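# Unplug the charger and set it on the table

## Task

Pull the charger out of the power strip and rest it on the table, with the strip still lying flat on the table; both must stay that way on their own without the robot holding anything, and at the end the grippers must have released and moved away.

## Robot and tools

Robot: two arms, left_arm and right_arm, each ending in a parallel gripper. Its fingers point along the gripper's own +z axis and close along its y axis. The reported hand position is the spot between the finger pads, roughly 5 mm short of the tips.

World frame (used in every result): origin on the table surface midway between the arms, +z up, +x out across the table, left_arm sits toward +y. The arm names do not match image sides. Results list each gripper's end_effector_position (m) and end_effector_quat_wxyz; reported positions may be somewhat off, more so when an arm is stretched far.

The 14-number row. Every motion command uses one row of 14 numbers, each between -1 and 1: left_arm's dx, dy, dz, rx, ry, rz, opening, then right_arm's same seven. Always send all 14, even for a single arm. The first six per arm are an offset, not a pose: they are expressed in that gripper's own axes and measured from its pose at the start of the command. Scale: 1.0 equals 0.6 m of travel or 180 degrees of turn; rx, ry, rz form a single rotation vector. Opening is absolute: +1 fully open (0.070 m), -1 closed. To keep an arm still, send zeros for its offset (or, in a reply's first call, the offset back to where it should be) and repeat its desired opening.

execute_actions(actions): a list of actions, each a list of up to 15 rows. Each row lasts one 1/30 s step; if fewer than 15, the last row is held for the remaining steps, so one action is 0.5 s. Every row in an action is measured from the action's start pose, not from the preceding row; for the first action in a call the start pose is the last one reported. An empty list just returns state and images. Per step, the commanded pose is clipped to within 70 mm and 16 degrees of the measured pose, so a large offset may need several actions, and after an action the arm only continues as far as its last clipped pose. The IK favours position over orientation.

move(target, speed, blocking): target is one 14-number row as above, offsets taken from the pose in the latest result that shows one. Each gripper follows a straight path; all paths finish together within 0.5 to 10 s (longer ones stop short). speed is the path's top speed in m/s, 0.002 to 0.5, default 0.25; turning is capped at twice that in rad/s. Paths ignore obstacles and the other arm, grippers can lag, drift or overshoot speed, especially near full reach. Faster contact and targets set deeper past the contact press harder. Opening is sent when the move begins. blocking=false returns after 0.5 s while the arm keeps going; until a result shows the move ended, new rows and moves are refused, so use wait or stop. The extra line "move:" reports the ending (done, off_target, moving, held, fault) plus limits: paced means the sent pose was clipped, held means a safety check blocked steps (after which the arm may jump faster than speed). Each gripper's distance from its target is also given.

wait(seconds): 0 to 10; the arms keep their last command; returns early if a running move finishes. wait(0) checks on a move.
stop(): brakes a running move (needs stopping room; fingers keep moving).
zoom_image(camera, region): camera is cam_low (672x504), cam_left_wrist or cam_right_wrist (504x504 fisheye); region [x0, y0, x1, y1] in pixels from the top-left, at most 504 by 504.
finished_scene(scene): ends the current scene, given its number; irreversible; only call once the charger is out, on the table, the strip flat, and grippers open and clear.

Result lines: grip_measured is the finger opening on the command scale (the last joint value is opening in metres; each gripper may read up to about 1 mm off). To hold something, command about 0.04 below grip_measured; less than that grips more gently. Closing from fully open takes about 1 s. Fingers push about 20 N per pad; a fast close may squeeze harder. "Hand target" shows the pose the controller is now steering toward. "pose unreachable" means the clearance check altered or blocked a command for the named arm. Camera calibration (K, distortion, T_world_to_cam) is provided and is approximately right.

Joint limits (rad): waist ±2.618, shoulder 0 to 3.14, elbow -2.967 to 0, forearm roll ±1.745, wrist pitch ±1.22, wrist roll ±2.094. Load limits: 21.6 N m for waist, shoulder and elbow, 7.52 for the three wrist joints, though wrist motors deliver only about 4 N m and yield beyond that. Hitting a load limit causes a torque fault: the arm freezes for 10 s and the rest of the call is skipped. Holding loads heats motors; a MOTOR HOT line appears at 65 °C and at 80 °C the arm drops everything (OVER-TEMPERATURE FAULT).

Avoid: arms colliding or pressing on each other, knocking anything off the table, dropping or slamming the charger, yanking the strip so it tips or lifts, and hard pushes. Brief external tugs on held parts or nudges to loose objects may occur. A good approach is to steady the strip with one gripper while the other grips the charger and pulls it straight out along the plug axis, then lowers it gently, opens, and retreats.

Each tool is called after "Emit:" as name(argument=value, ...) on one line, values as JSON.

## Session

Emit:
execute_actions(actions=[])

Scene clock: 0.00 s.
left_arm: end_effector_position=(+0.3373, +0.4521, +0.2102) grip_measured=+1.00 end_effector_quat_wxyz=(+0.195, -0.530, +0.823, +0.060) | right_arm: end_effector_position=(+0.4628, -0.6697, +0.3046) grip_measured=+1.00 end_effector_quat_wxyz=(+0.619, +0.545, +0.557, -0.092)
Joint positions: left_arm=[ 0.311  1.703 -1.591  0.178  1.171 -0.73   0.07 ] | right_arm=[-0.59   2.066 -1.889 -1.199  0.377  1.882  0.07 ]
Motor temperatures (°C, as the motors report them): left_arm=[25 27 27 30 32 29] | right_arm=[27 26 26 30 28 28]
Hand target (left_arm): +0.337, +0.452, +0.210; +0.195, -0.530, +0.823, +0.060
Hand target (right_arm): +0.463, -0.670, +0.305; +0.619, +0.545, +0.557, -0.092
camera_calibration (this result's frames):
cam_left_wrist: T_world_to_cam=[[0.906317, -0.413048, 0.0893306, -0.134401], [-0.422554, -0.882689, 0.205691, 0.499602], [-0.00610909, -0.224168, -0.974531, 0.428703], [0, 0, 0, 1]] pos_world=[0.335538, 0.481581, 0.327027]
cam_right_wrist: T_world_to_cam=[[-0.723282, -0.363891, -0.586895, 0.265785], [-0.0123838, 0.85659, -0.515849, 0.734492], [0.690441, -0.365836, -0.624063, -0.249089], [0, 0, 0, 1]] pos_world=[0.373315, -0.623568, 0.379427]

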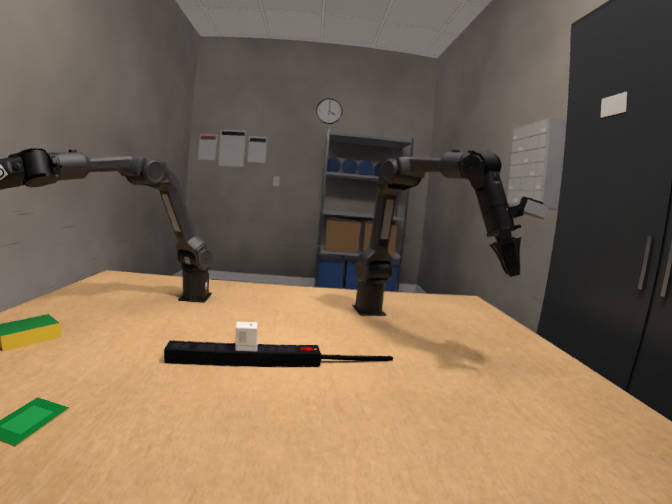

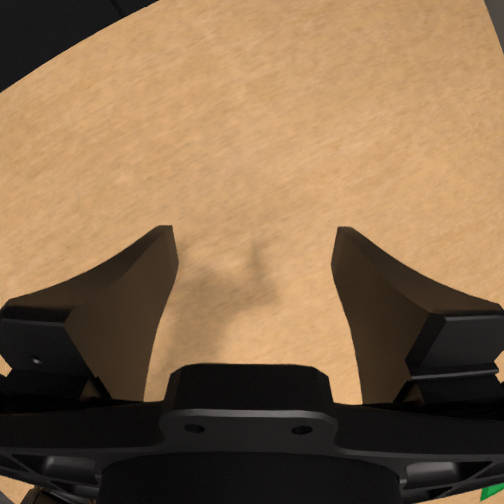

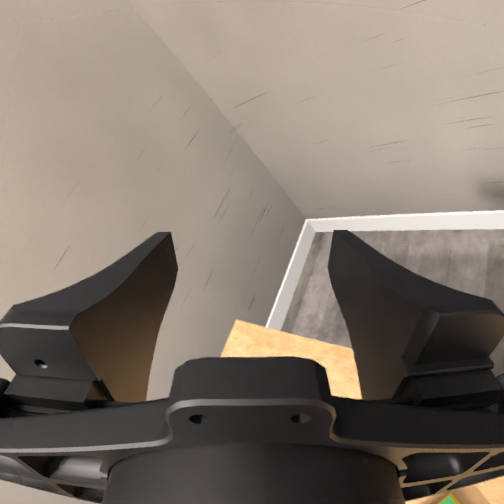

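Emit:
zoom_image(camera="cam_low", region=[140, 300, 420, 400])

Region (140, 300, 420, 400) of cam_low's 672x504 image, scaled by 1.800, with more detail than that image has; it fills the top 180 rows of this view, and the rest is white.

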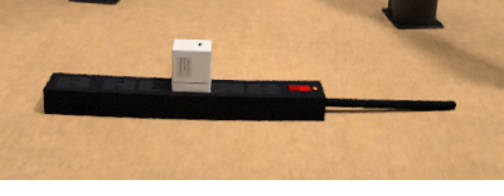

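Emit:
move(target=[0.648,-0.261,-0.023,-0.031,0.248,-0.185,1,0.646,0.085,-0.798,0.248,0.492,0.028,1], speed=0.3)

Scene clock: 4.47 s.
left_arm: end_effector_position=(+0.3294, +0.0523, +0.0890) grip_measured=+1.00 end_effector_quat_wxyz=(+0.146, +0.731, -0.647, +0.158) | right_arm: end_effector_position=(+0.3615, -0.0829, +0.1349) grip_measured=+1.00 end_effector_quat_wxyz=(-0.143, +0.654, +0.719, +0.184)
Joint positions: left_arm=[-0.423  1.845 -1.287 -0.486  0.987 -1.724  0.07 ] | right_arm=[ 0.207  1.943 -1.612  0.477  1.213  1.567  0.07 ]
Motor temperatures (°C, as the motors report them): left_arm=[25 27 27 30 32 29] | right_arm=[27 26 26 30 28 28]
Hand target (left_arm): +0.330, +0.053, +0.089; +0.146, +0.731, -0.647, +0.159
Hand target (right_arm): +0.362, -0.083, +0.135; -0.142, +0.655, +0.719, +0.184
Off the commanded pose (left_arm): 0.005 m, 1 deg.
Off the commanded pose (right_arm): 0.006 m, 5 deg.
joint sent to its limit (right arm) — the command would take joint 5 (wrist pitch) past its upper limit, so that joint was sent only as far as its limit.
move: off_target (left_arm, right_arm)
camera_calibration (this result's frames):
cam_left_wrist: T_world_to_cam=[[0.992261, 0.118984, -0.0355039, -0.326553], [0.0908429, -0.500712, 0.860834, -0.0790639], [0.0846485, -0.857397, -0.507646, 0.182668], [0, 0, 0, 1]] pos_world=[0.315745, 0.155885, 0.149197]
cam_right_wrist: T_world_to_cam=[[-0.996589, -0.0636906, -0.0524843, 0.358027], [-0.0768318, 0.483811, 0.871793, -0.0517428], [-0.0301325, 0.872852, -0.487054, 0.274379], [0, 0, 0, 1]] pos_world=[0.361097, -0.191656, 0.197537]

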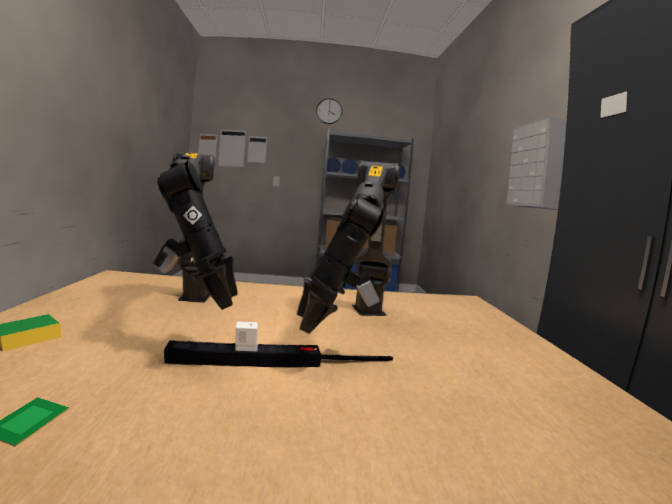

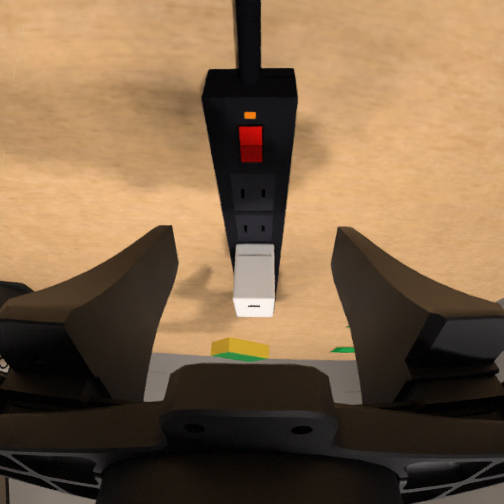

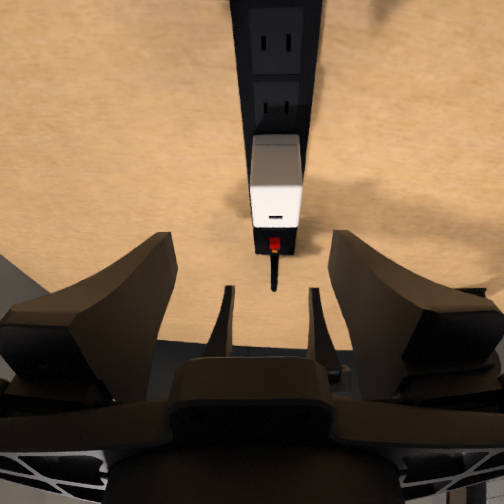

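Emit:
move(target=[-0.005,0,0.130,0.0096,0.003,0.002,1,0,-0.027,0.141,0.028,-0.007,0,1], speed=0.1)

Scene clock: 6.43 s.
left_arm: end_effector_position=(+0.3321, +0.0227, +0.0168) grip_measured=+1.00 end_effector_quat_wxyz=(+0.137, +0.731, -0.646, +0.171) | right_arm: end_effector_position=(+0.3472, -0.0457, +0.0574) grip_measured=+1.00 end_effector_quat_wxyz=(-0.164, +0.650, +0.728, +0.145)
Joint positions: left_arm=[-0.504  1.986 -1.179 -0.603  0.709 -1.618  0.07 ] | right_arm=[ 0.309  2.076 -1.521  0.499  1.06   1.554  0.07 ]
Motor temperatures (°C, as the motors report them): left_arm=[25 28 27 30 32 29] | right_arm=[27 26 26 30 28 28]
Hand target (left_arm): +0.332, +0.023, +0.017; +0.137, +0.731, -0.646, +0.172
Hand target (right_arm): +0.348, -0.046, +0.058; -0.164, +0.650, +0.728, +0.145
Off the commanded pose (left_arm): 0.000 m, 0 deg.
Off the commanded pose (right_arm): 0.001 m, 0 deg.
move: done
camera_calibration (this result's frames):
cam_left_wrist: T_world_to_cam=[[0.992074, 0.125506, -0.0061454, -0.328877], [0.0680826, -0.495771, 0.86578, -0.0246564], [0.105614, -0.859336, -0.500386, 0.113345], [0, 0, 0, 1]] pos_world=[0.315979, 0.126454, 0.0760423]
cam_right_wrist: T_world_to_cam=[[-0.994466, -0.101351, 0.0276658, 0.334993], [-0.0277384, 0.50729, 0.861329, -0.0186238], [-0.101331, 0.855795, -0.507294, 0.228782], [0, 0, 0, 1]] pos_world=[0.355806, -0.152391, 0.122833]

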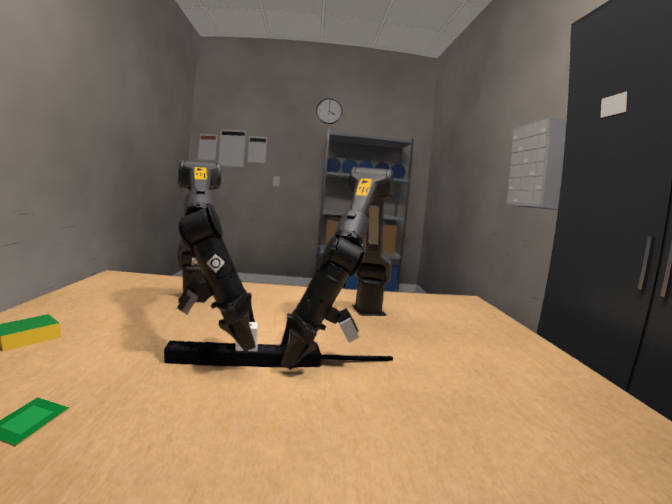

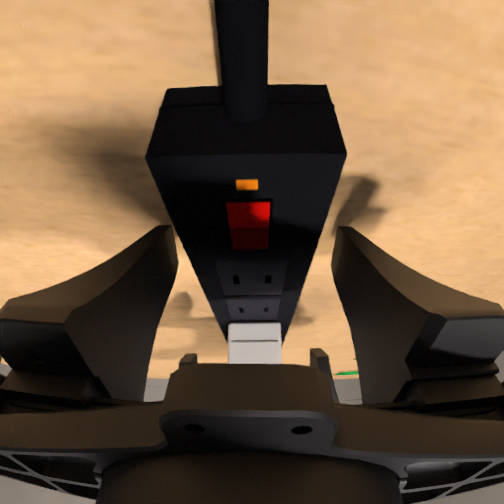

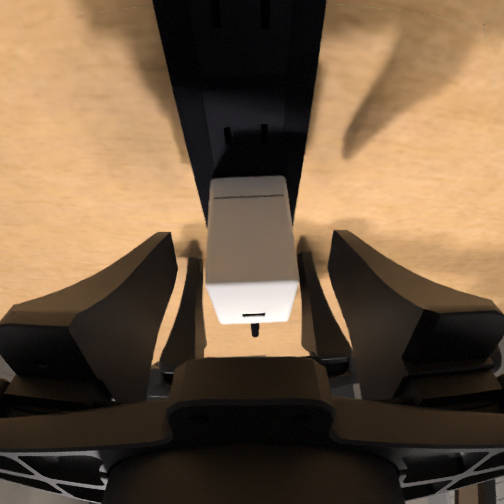

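Emit:
move(target=[0,0.002,0,0,0,0,0.18,0,0.002,0,0,0,0,-0.2], speed=0.02)

Scene clock: 7.37 s.
left_arm: end_effector_position=(+0.3313, +0.0227, +0.0169) grip_measured=+0.23 end_effector_quat_wxyz=(+0.137, +0.731, -0.646, +0.172) | right_arm: end_effector_position=(+0.3479, -0.0455, +0.0575) grip_measured=-0.13 end_effector_quat_wxyz=(-0.165, +0.649, +0.728, +0.144)
Joint positions: left_arm=[-0.505  1.983 -1.174 -0.604  0.706 -1.618  0.043] | right_arm=[ 0.308  2.08  -1.528  0.499  1.064  1.555  0.031]
Motor temperatures (°C, as the motors report them): left_arm=[25 28 27 30 32 29] | right_arm=[27 27 26 30 28 28]
Hand target (left_arm): +0.331, +0.023, +0.017; +0.137, +0.731, -0.646, +0.171
Hand target (right_arm): +0.348, -0.046, +0.057; -0.164, +0.650, +0.728, +0.145
Off the commanded pose (left_arm): 0.000 m, 0 deg.
Off the commanded pose (right_arm): 0.000 m, 0 deg.
move: done
camera_calibration (this result's frames):
cam_left_wrist: T_world_to_cam=[[0.991951, 0.126517, -0.00514613, -0.328043], [0.0677063, -0.495629, 0.865891, -0.0245389], [0.106999, -0.85927, -0.500206, 0.112998], [0, 0, 0, 1]] pos_world=[0.314973, 0.126437, 0.0760824]
cam_right_wrist: T_world_to_cam=[[-0.994322, -0.102342, 0.0291431, 0.335594], [-0.0269268, 0.506948, 0.861556, -0.019122], [-0.102948, 0.855879, -0.506826, 0.229215], [0, 0, 0, 1]] pos_world=[0.356771, -0.152141, 0.122867]

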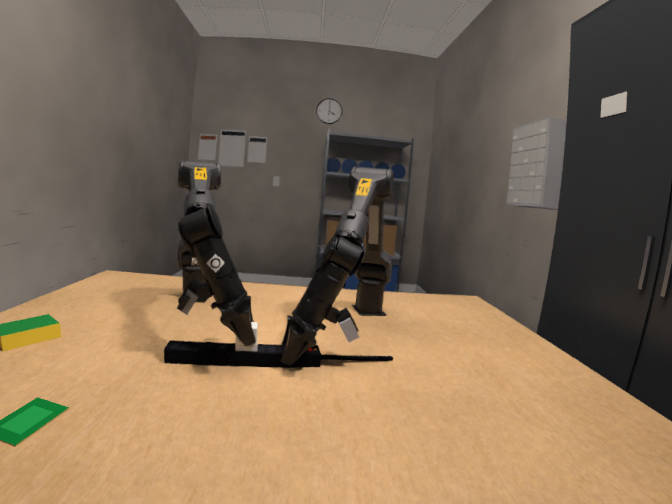

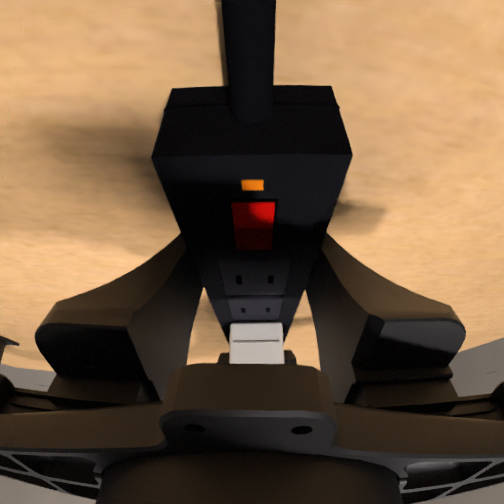

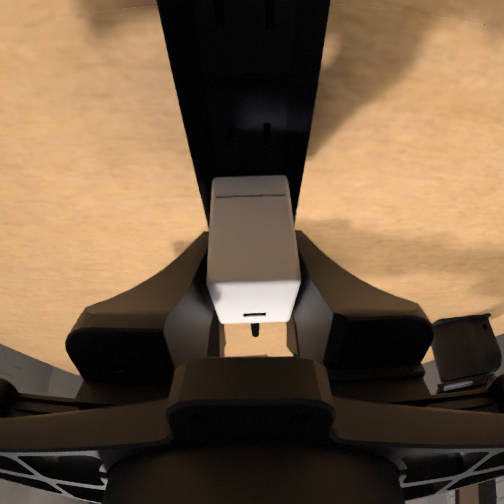

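Emit:
move(target=[0,0,0,0,0,0,0.17,0.0214,-0.0015,-0.045,0,0,0,-0.2], speed=0.02)

Scene clock: 9.30 s.
left_arm: end_effector_position=(+0.3309, +0.0231, +0.0161) grip_measured=+0.23 end_effector_quat_wxyz=(+0.137, +0.731, -0.646, +0.171) | right_arm: end_effector_position=(+0.3474, -0.0452, +0.0878) grip_measured=-0.13 end_effector_quat_wxyz=(-0.165, +0.649, +0.728, +0.145)
Joint positions: left_arm=[-0.505  1.984 -1.173 -0.603  0.706 -1.618  0.043] | right_arm=[ 0.309  2.043 -1.592  0.476  1.153  1.607  0.03 ]
Motor temperatures (°C, as the motors report them): left_arm=[25 28 27 30 32 29] | right_arm=[27 27 26 30 28 28]
Hand target (left_arm): +0.331, +0.023, +0.017; +0.137, +0.731, -0.646, +0.172
Hand target (right_arm): +0.347, -0.045, +0.088; -0.165, +0.649, +0.728, +0.144
Off the commanded pose (left_arm): 0.001 m, 0 deg.
Off the commanded pose (right_arm): 0.001 m, 0 deg.
move: done
camera_calibration (this result's frames):
cam_left_wrist: T_world_to_cam=[[0.992016, 0.125919, -0.00698915, -0.327656], [0.0691748, -0.496961, 0.865011, -0.0240464], [0.105448, -0.858588, -0.501704, 0.113462], [0, 0, 0, 1]] pos_world=[0.314739, 0.126725, 0.0754344]
cam_right_wrist: T_world_to_cam=[[-0.99429, -0.102755, 0.0287864, 0.334231], [-0.0273616, 0.506236, 0.861961, -0.0453715], [-0.103143, 0.856252, -0.506157, 0.244359], [0, 0, 0, 1]] pos_world=[0.356285, -0.15192, 0.153171]

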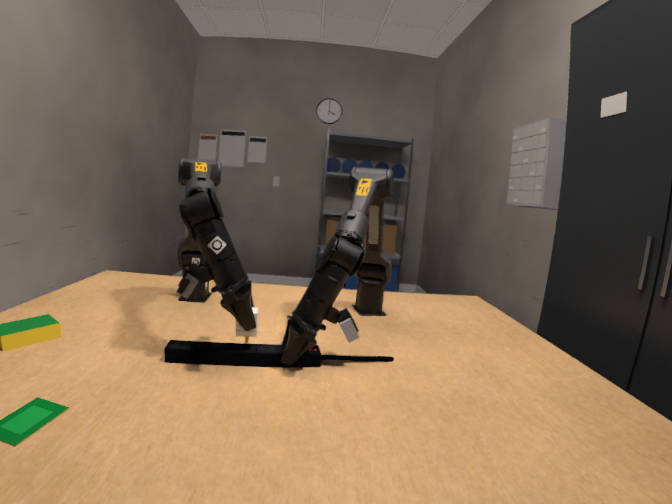

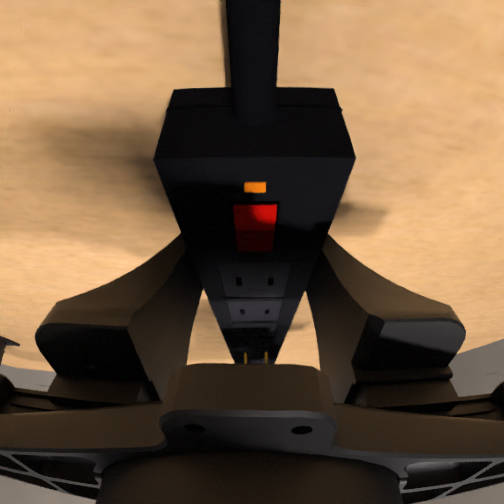

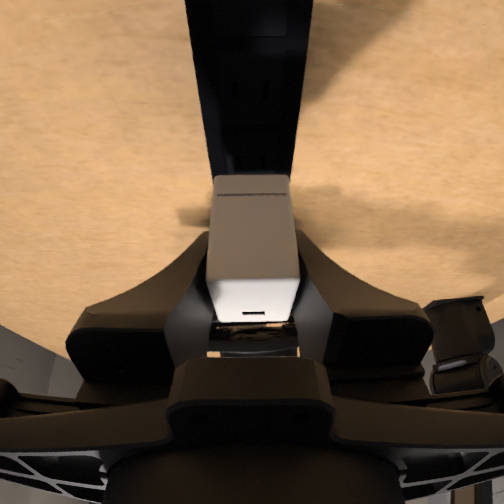

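Emit:
move(target=[0,0,0,0,0,0,1,-0.403,0.023,-0.232,-0.099,-0.328,-0.480,-0.2], speed=0.3)

Scene clock: 15.43 s.
left_arm: end_effector_position=(+0.3309, +0.0231, +0.0161) grip_measured=+1.00 end_effector_quat_wxyz=(+0.137, +0.731, -0.646, +0.171) | right_arm: end_effector_position=(+0.3933, -0.3235, +0.1131) grip_measured=-0.13 end_effector_quat_wxyz=(+0.402, +0.001, +0.916, -0.007)
Joint positions: left_arm=[-0.505  1.984 -1.173 -0.603  0.706 -1.618  0.07 ] | right_arm=[-0.213  1.606 -0.839  1.052  0.141 -1.178  0.03 ]
Motor temperatures (°C, as the motors report them): left_arm=[25 28 27 30 32 29] | right_arm=[27 27 26 30 28 28]
Hand target (left_arm): +0.331, +0.023, +0.016; +0.137, +0.731, -0.646, +0.171
Hand target (right_arm): +0.393, -0.323, +0.113; +0.403, +0.001, +0.915, -0.007
Off the commanded pose (left_arm): 0.000 m, 0 deg.
Off the commanded pose (right_arm): 0.005 m, 1 deg.
move: off_target (right_arm)
camera_calibration (this result's frames):
cam_left_wrist: T_world_to_cam=[[0.992016, 0.125919, -0.00699267, -0.327656], [0.0691781, -0.496964, 0.865009, -0.0240455], [0.105446, -0.858587, -0.501707, 0.113462], [0, 0, 0, 1]] pos_world=[0.314739, 0.126725, 0.075433]
cam_right_wrist: T_world_to_cam=[[-0.0350483, -0.999362, 0.00687784, -0.314302], [-0.973012, 0.032552, -0.228449, 0.417046], [0.228079, -0.014699, -0.973532, 0.141068], [0, 0, 0, 1]] pos_world=[0.3626, -0.325604, 0.23477]

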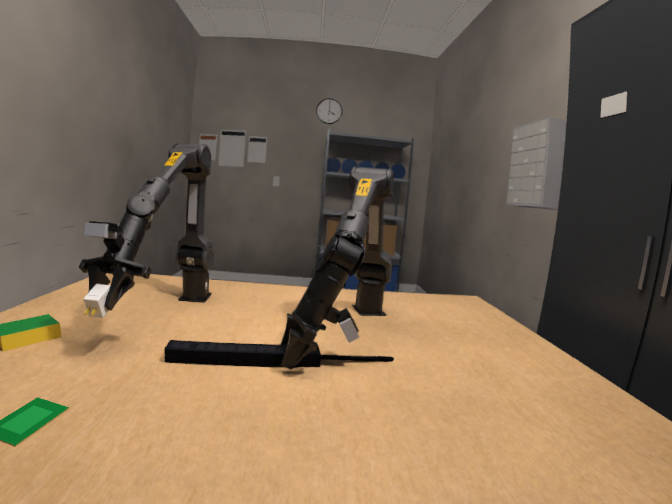

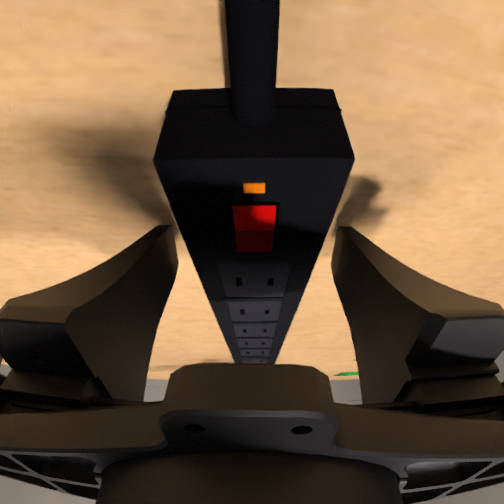

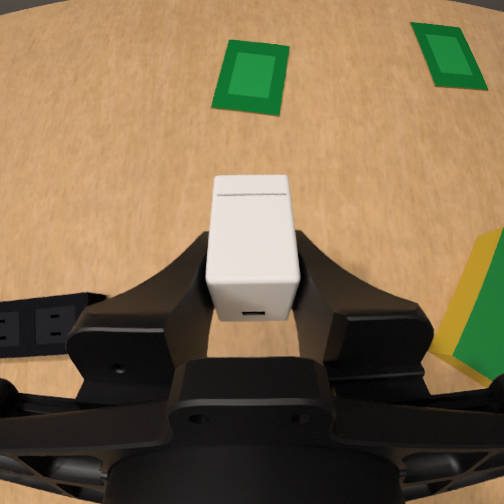

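Emit:
move(target=[0,0,-0.17,0,0,0,1,0.083,-0.044,0.077,0.135,-0.095,0.095,-0.2], speed=0.2)

Scene clock: 17.67 s.
left_arm: end_effector_position=(+0.3237, +0.0657, +0.1082) grip_measured=+1.00 end_effector_quat_wxyz=(+0.137, +0.731, -0.646, +0.171) | right_arm: end_effector_position=(+0.3922, -0.3492, +0.0445) grip_measured=-0.13 end_effector_quat_wxyz=(+0.519, +0.220, +0.815, -0.138)
Joint positions: left_arm=[-0.392  1.771 -1.258 -0.479  1.009 -1.711  0.07 ] | right_arm=[ 0.073  1.959 -0.621  0.751 -0.885 -0.235  0.03 ]
Motor temperatures (°C, as the motors report them): left_arm=[25 28 27 30 32 29] | right_arm=[27 27 26 31 28 28]
Hand target (left_arm): +0.323, +0.066, +0.108; +0.137, +0.731, -0.646, +0.171
Hand target (right_arm): +0.392, -0.349, +0.045; +0.519, +0.219, +0.815, -0.138
Off the commanded pose (left_arm): 0.000 m, 0 deg.
Off the commanded pose (right_arm): 0.002 m, 0 deg.
move: done
camera_calibration (this result's frames):
cam_left_wrist: T_world_to_cam=[[0.992031, 0.125849, -0.00599528, -0.325402], [0.0681972, -0.496351, 0.865439, -0.0818019], [0.105939, -0.858951, -0.500979, 0.196847], [0, 0, 0, 1]] pos_world=[0.307534, 0.169431, 0.16746]
cam_right_wrist: T_world_to_cam=[[-0.521904, -0.852843, -0.0166114, -0.0963898], [-0.728849, 0.455973, -0.510752, 0.465743], [0.443166, -0.254456, -0.859567, -0.0989883], [0, 0, 0, 1]] pos_world=[0.333019, -0.31976, 0.151191]

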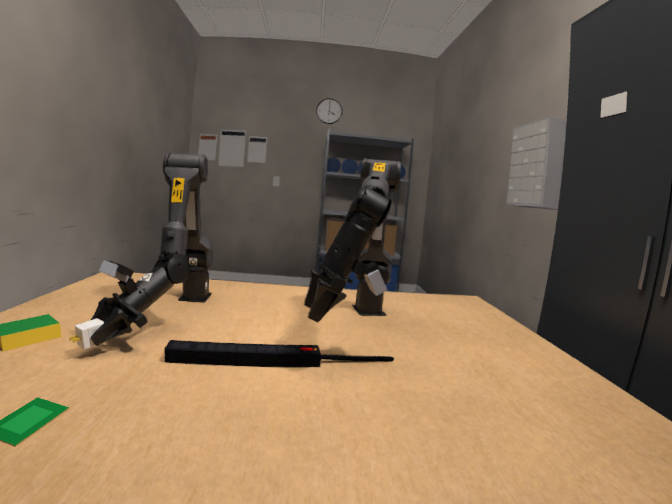

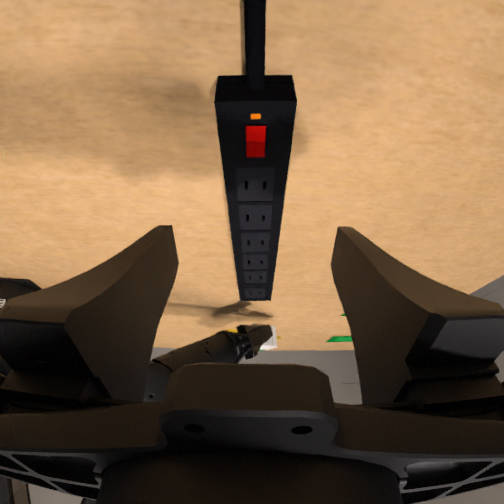

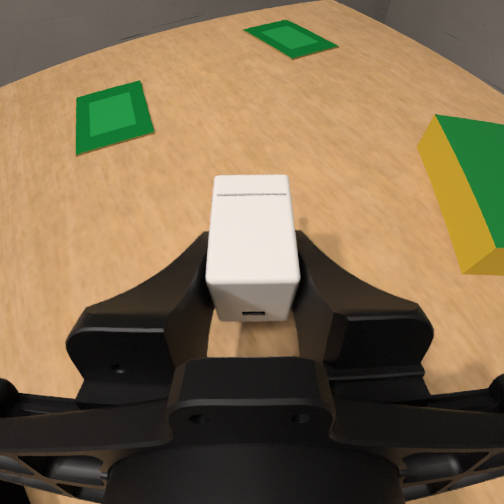

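Lower to z≈0.022.

Emit:
move(target=[0,0,0,0,0,0,1,0.034,0,0.016,0,0,0,-0.2], speed=0.025)

Emit:
zoom_image(camera="cam_low", region=[40, 280, 200, 390])

Scene clock: 18.93 s.
left_arm: end_effector_position=(+0.3237, +0.0658, +0.1080) grip_measured=+1.00 end_effector_quat_wxyz=(+0.137, +0.731, -0.646, +0.171) | right_arm: end_effector_position=(+0.3919, -0.3490, +0.0216) grip_measured=-0.13 end_effector_quat_wxyz=(+0.519, +0.219, +0.815, -0.138)
Joint positions: left_arm=[-0.392  1.771 -1.258 -0.479  1.009 -1.711  0.07 ] | right_arm=[ 0.074  2.053 -0.618  0.703 -0.958 -0.155  0.03 ]
Motor temperatures (°C, as the motors report them): left_arm=[25 28 27 30 32 29] | right_arm=[27 27 26 31 28 28]
Hand target (left_arm): +0.324, +0.066, +0.108; +0.137, +0.731, -0.646, +0.171
Hand target (right_arm): +0.392, -0.349, +0.022; +0.519, +0.219, +0.815, -0.138
Off the commanded pose (left_arm): 0.000 m, 0 deg.
Off the commanded pose (right_arm): 0.001 m, 0 deg.
move: done
camera_calibration (this result's frames):
cam_left_wrist: T_world_to_cam=[[0.992003, 0.126061, -0.00627445, -0.325393], [0.0685621, -0.496458, 0.865349, -0.0817115], [0.105972, -0.858859, -0.50113, 0.196786], [0, 0, 0, 1]] pos_world=[0.307539, 0.169465, 0.167283]
cam_right_wrist: T_world_to_cam=[[-0.521635, -0.853015, -0.0161924, -0.096921], [-0.728992, 0.455492, -0.510977, 0.453681], [0.443246, -0.254739, -0.859442, -0.118698], [0, 0, 0, 1]] pos_world=[0.332785, -0.31956, 0.128237]

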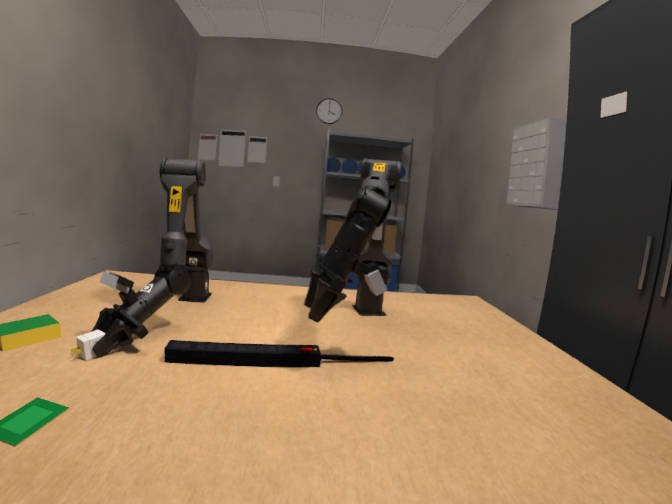

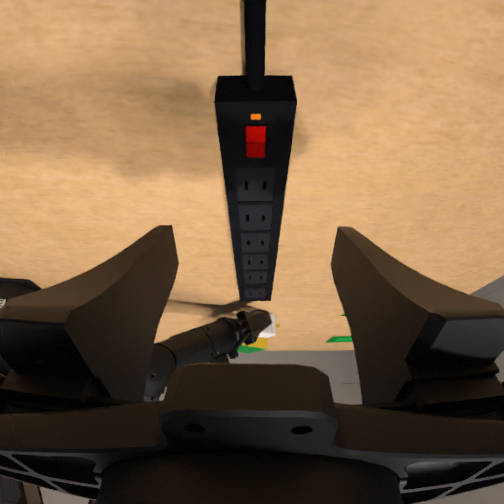

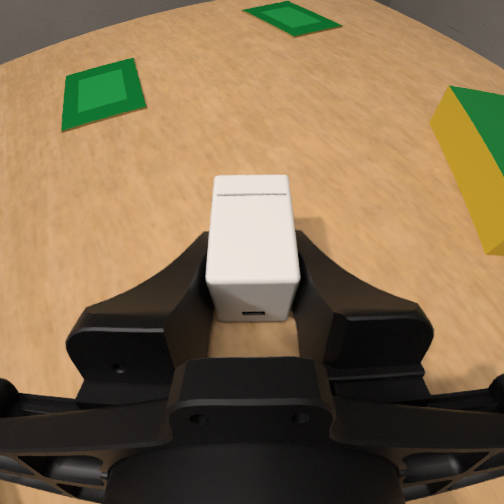

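Region (40, 280, 200, 390) of cam_low's 672x504 image, scaled by 3.150, with more detail than that image has; it fills the top 346 rows of this view, and the rest is white.

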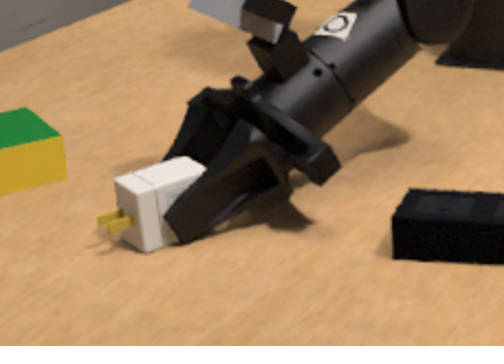

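No contact yet; 4 mm more.

Emit:
move(target=[0,0,0,0,0,0,1,0.006,0,0.0028,0,0,0,-0.2], speed=0.01)

Scene clock: 19.93 s.
left_arm: end_effector_position=(+0.3238, +0.0658, +0.1082) grip_measured=+1.00 end_effector_quat_wxyz=(+0.137, +0.731, -0.646, +0.171) | right_arm: end_effector_position=(+0.3931, -0.3492, +0.0201) grip_measured=-0.13 end_effector_quat_wxyz=(+0.523, +0.219, +0.812, -0.138)
Joint positions: left_arm=[-0.392  1.771 -1.258 -0.479  1.009 -1.711  0.07 ] | right_arm=[ 0.074  2.067 -0.62   0.696 -0.976 -0.142  0.03 ]
Motor temperatures (°C, as the motors report them): left_arm=[25 28 27 30 32 29] | right_arm=[27 27 26 31 28 28]
Hand target (left_arm): +0.324, +0.066, +0.108; +0.137, +0.731, -0.646, +0.171
Hand target (right_arm): +0.392, -0.349, +0.018; +0.519, +0.219, +0.815, -0.138
Off the commanded pose (left_arm): 0.000 m, 0 deg.
Off the commanded pose (right_arm): 0.003 m, 1 deg.
move: done
camera_calibration (this result's frames):
cam_left_wrist: T_world_to_cam=[[0.992006, 0.126057, -0.0058025, -0.325507], [0.0681344, -0.496348, 0.865446, -0.0817505], [0.106215, -0.858923, -0.500969, 0.196758], [0, 0, 0, 1]] pos_world=[0.307576, 0.169455, 0.167431]
cam_right_wrist: T_world_to_cam=[[-0.521712, -0.852919, -0.0186042, -0.0963641], [-0.724355, 0.454382, -0.518504, 0.451835], [0.450696, -0.257034, -0.854873, -0.124377], [0, 0, 0, 1]] pos_world=[0.333071, -0.319465, 0.126159]

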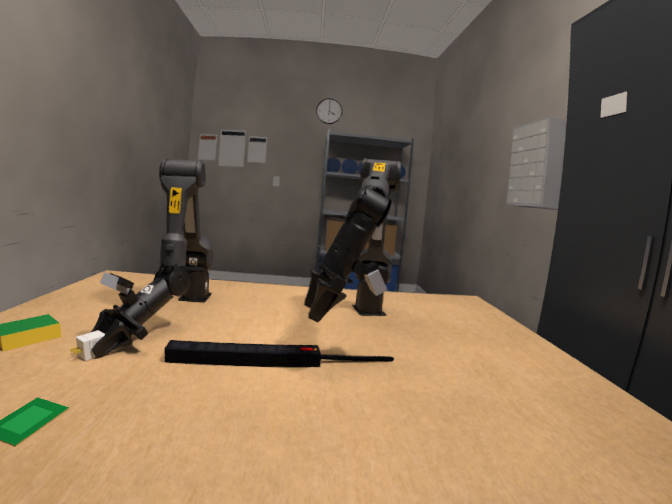

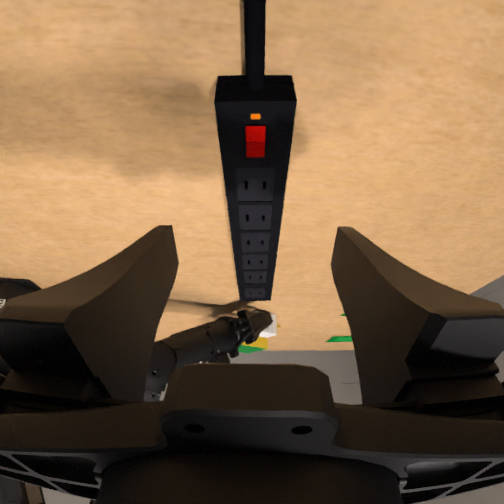

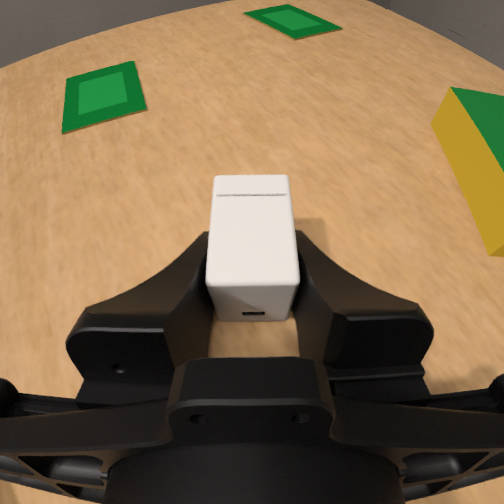

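Emit:
move(target=[0,0,0,0,0,0,1,0,0,0,0,0,0,1])

Emit:
move(target=[0,0,0,0,0,0,1,-0.1,0,-0.1,0,0,0,1])

Scene clock: 21.00 s.
left_arm: end_effector_position=(+0.3238, +0.0658, +0.1082) grip_measured=+1.00 end_effector_quat_wxyz=(+0.137, +0.731, -0.646, +0.171) | right_arm: end_effector_position=(+0.3926, -0.3491, +0.0188) grip_measured=+1.00 end_effector_quat_wxyz=(+0.521, +0.219, +0.813, -0.138)
Joint positions: left_arm=[-0.392  1.771 -1.258 -0.479  1.009 -1.711  0.07 ] | right_arm=[ 0.074  2.069 -0.619  0.696 -0.974 -0.142  0.07 ]
Motor temperatures (°C, as the motors report them): left_arm=[25 28 27 30 32 29] | right_arm=[27 27 26 31 29 28]
Hand target (left_arm): +0.324, +0.066, +0.108; +0.137, +0.731, -0.646, +0.171
Hand target (right_arm): +0.393, -0.349, +0.020; +0.523, +0.219, +0.812, -0.138
Off the commanded pose (left_arm): 0.000 m, 0 deg.
Off the commanded pose (right_arm): 0.001 m, 0 deg.
move: done
camera_calibration (this result's frames):
cam_left_wrist: T_world_to_cam=[[0.992006, 0.126057, -0.00580235, -0.325507], [0.0681342, -0.496348, 0.865446, -0.0817504], [0.106215, -0.858923, -0.500969, 0.196758], [0, 0, 0, 1]] pos_world=[0.307576, 0.169455, 0.167431]
cam_right_wrist: T_world_to_cam=[[-0.521809, -0.852883, -0.017483, -0.0966004], [-0.726473, 0.455025, -0.514965, 0.451663], [0.44716, -0.256012, -0.857033, -0.123458], [0, 0, 0, 1]] pos_world=[0.33292, -0.319513, 0.125094]

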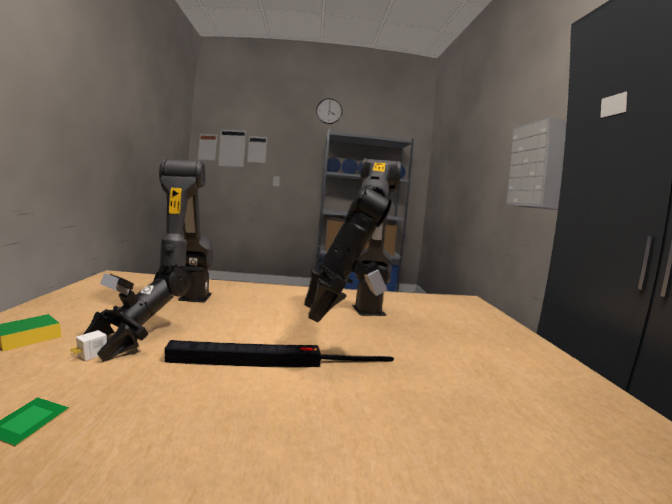

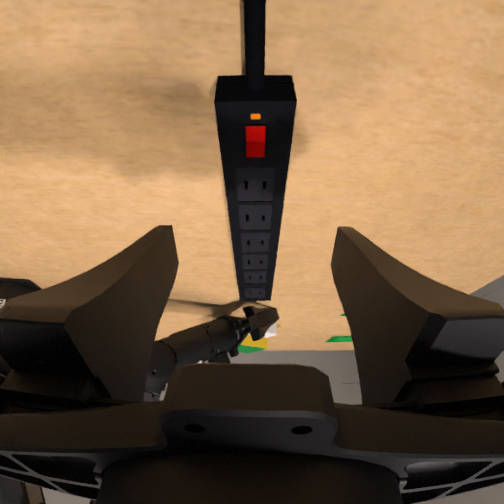

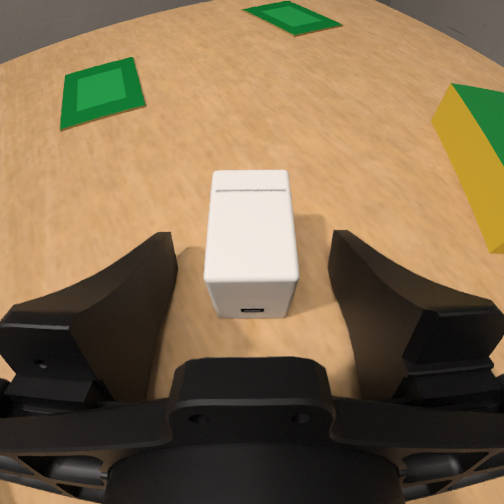

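Scene clock: 21.83 s.
left_arm: end_effector_position=(+0.3238, +0.0658, +0.1082) grip_measured=+1.00 end_effector_quat_wxyz=(+0.137, +0.731, -0.646, +0.171) | right_arm: end_effector_position=(+0.3670, -0.3352, +0.0986) grip_measured=+1.00 end_effector_quat_wxyz=(+0.519, +0.221, +0.814, -0.138)
Joint positions: left_arm=[-0.392  1.771 -1.258 -0.479  1.009 -1.711  0.07 ] | right_arm=[ 0.149  1.699 -0.567  0.985 -0.777 -0.475  0.07 ]
Motor temperatures (°C, as the motors report them): left_arm=[25 28 27 30 32 29] | right_arm=[27 27 26 31 29 28]
Hand target (left_arm): +0.324, +0.066, +0.108; +0.137, +0.731, -0.646, +0.171
Hand target (right_arm): +0.367, -0.335, +0.099; +0.520, +0.221, +0.814, -0.138
Off the commanded pose (left_arm): 0.000 m, 0 deg.
Off the commanded pose (right_arm): 0.001 m, 0 deg.
move: done
camera_calibration (this result's frames):
cam_left_wrist: T_world_to_cam=[[0.992006, 0.126056, -0.00580219, -0.325507], [0.0681339, -0.496348, 0.865446, -0.0817504], [0.106215, -0.858923, -0.500969, 0.196758], [0, 0, 0, 1]] pos_world=[0.307576, 0.169455, 0.167431]
cam_right_wrist: T_world_to_cam=[[-0.523369, -0.851923, -0.0176788, -0.0958218], [-0.727219, 0.457379, -0.511818, 0.468663], [0.444115, -0.255013, -0.858912, -0.0383773], [0, 0, 0, 1]] pos_world=[0.307714, -0.305776, 0.205213]

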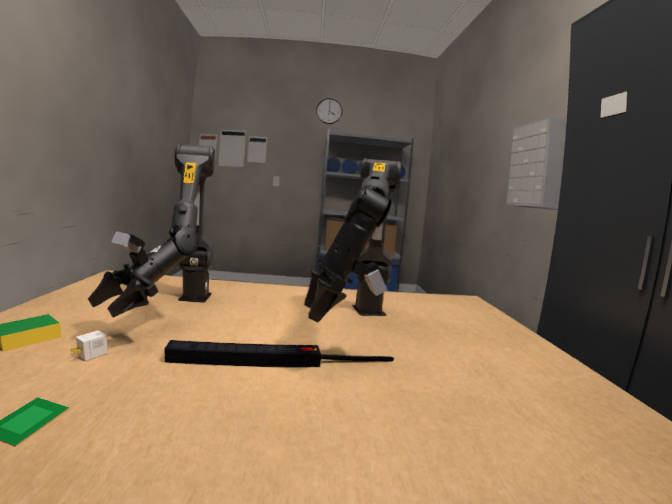

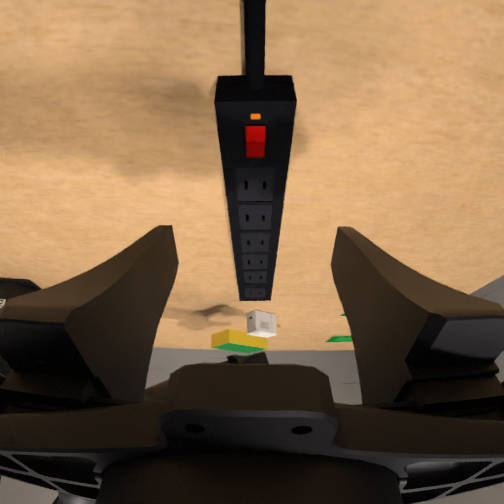

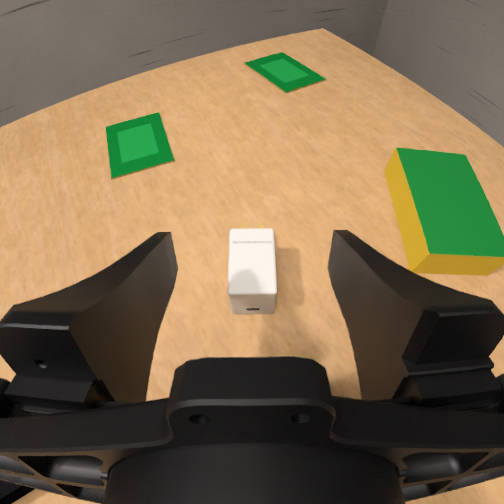

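Emit:
finished_scene(scene=2)

The scene is finished: the task was done.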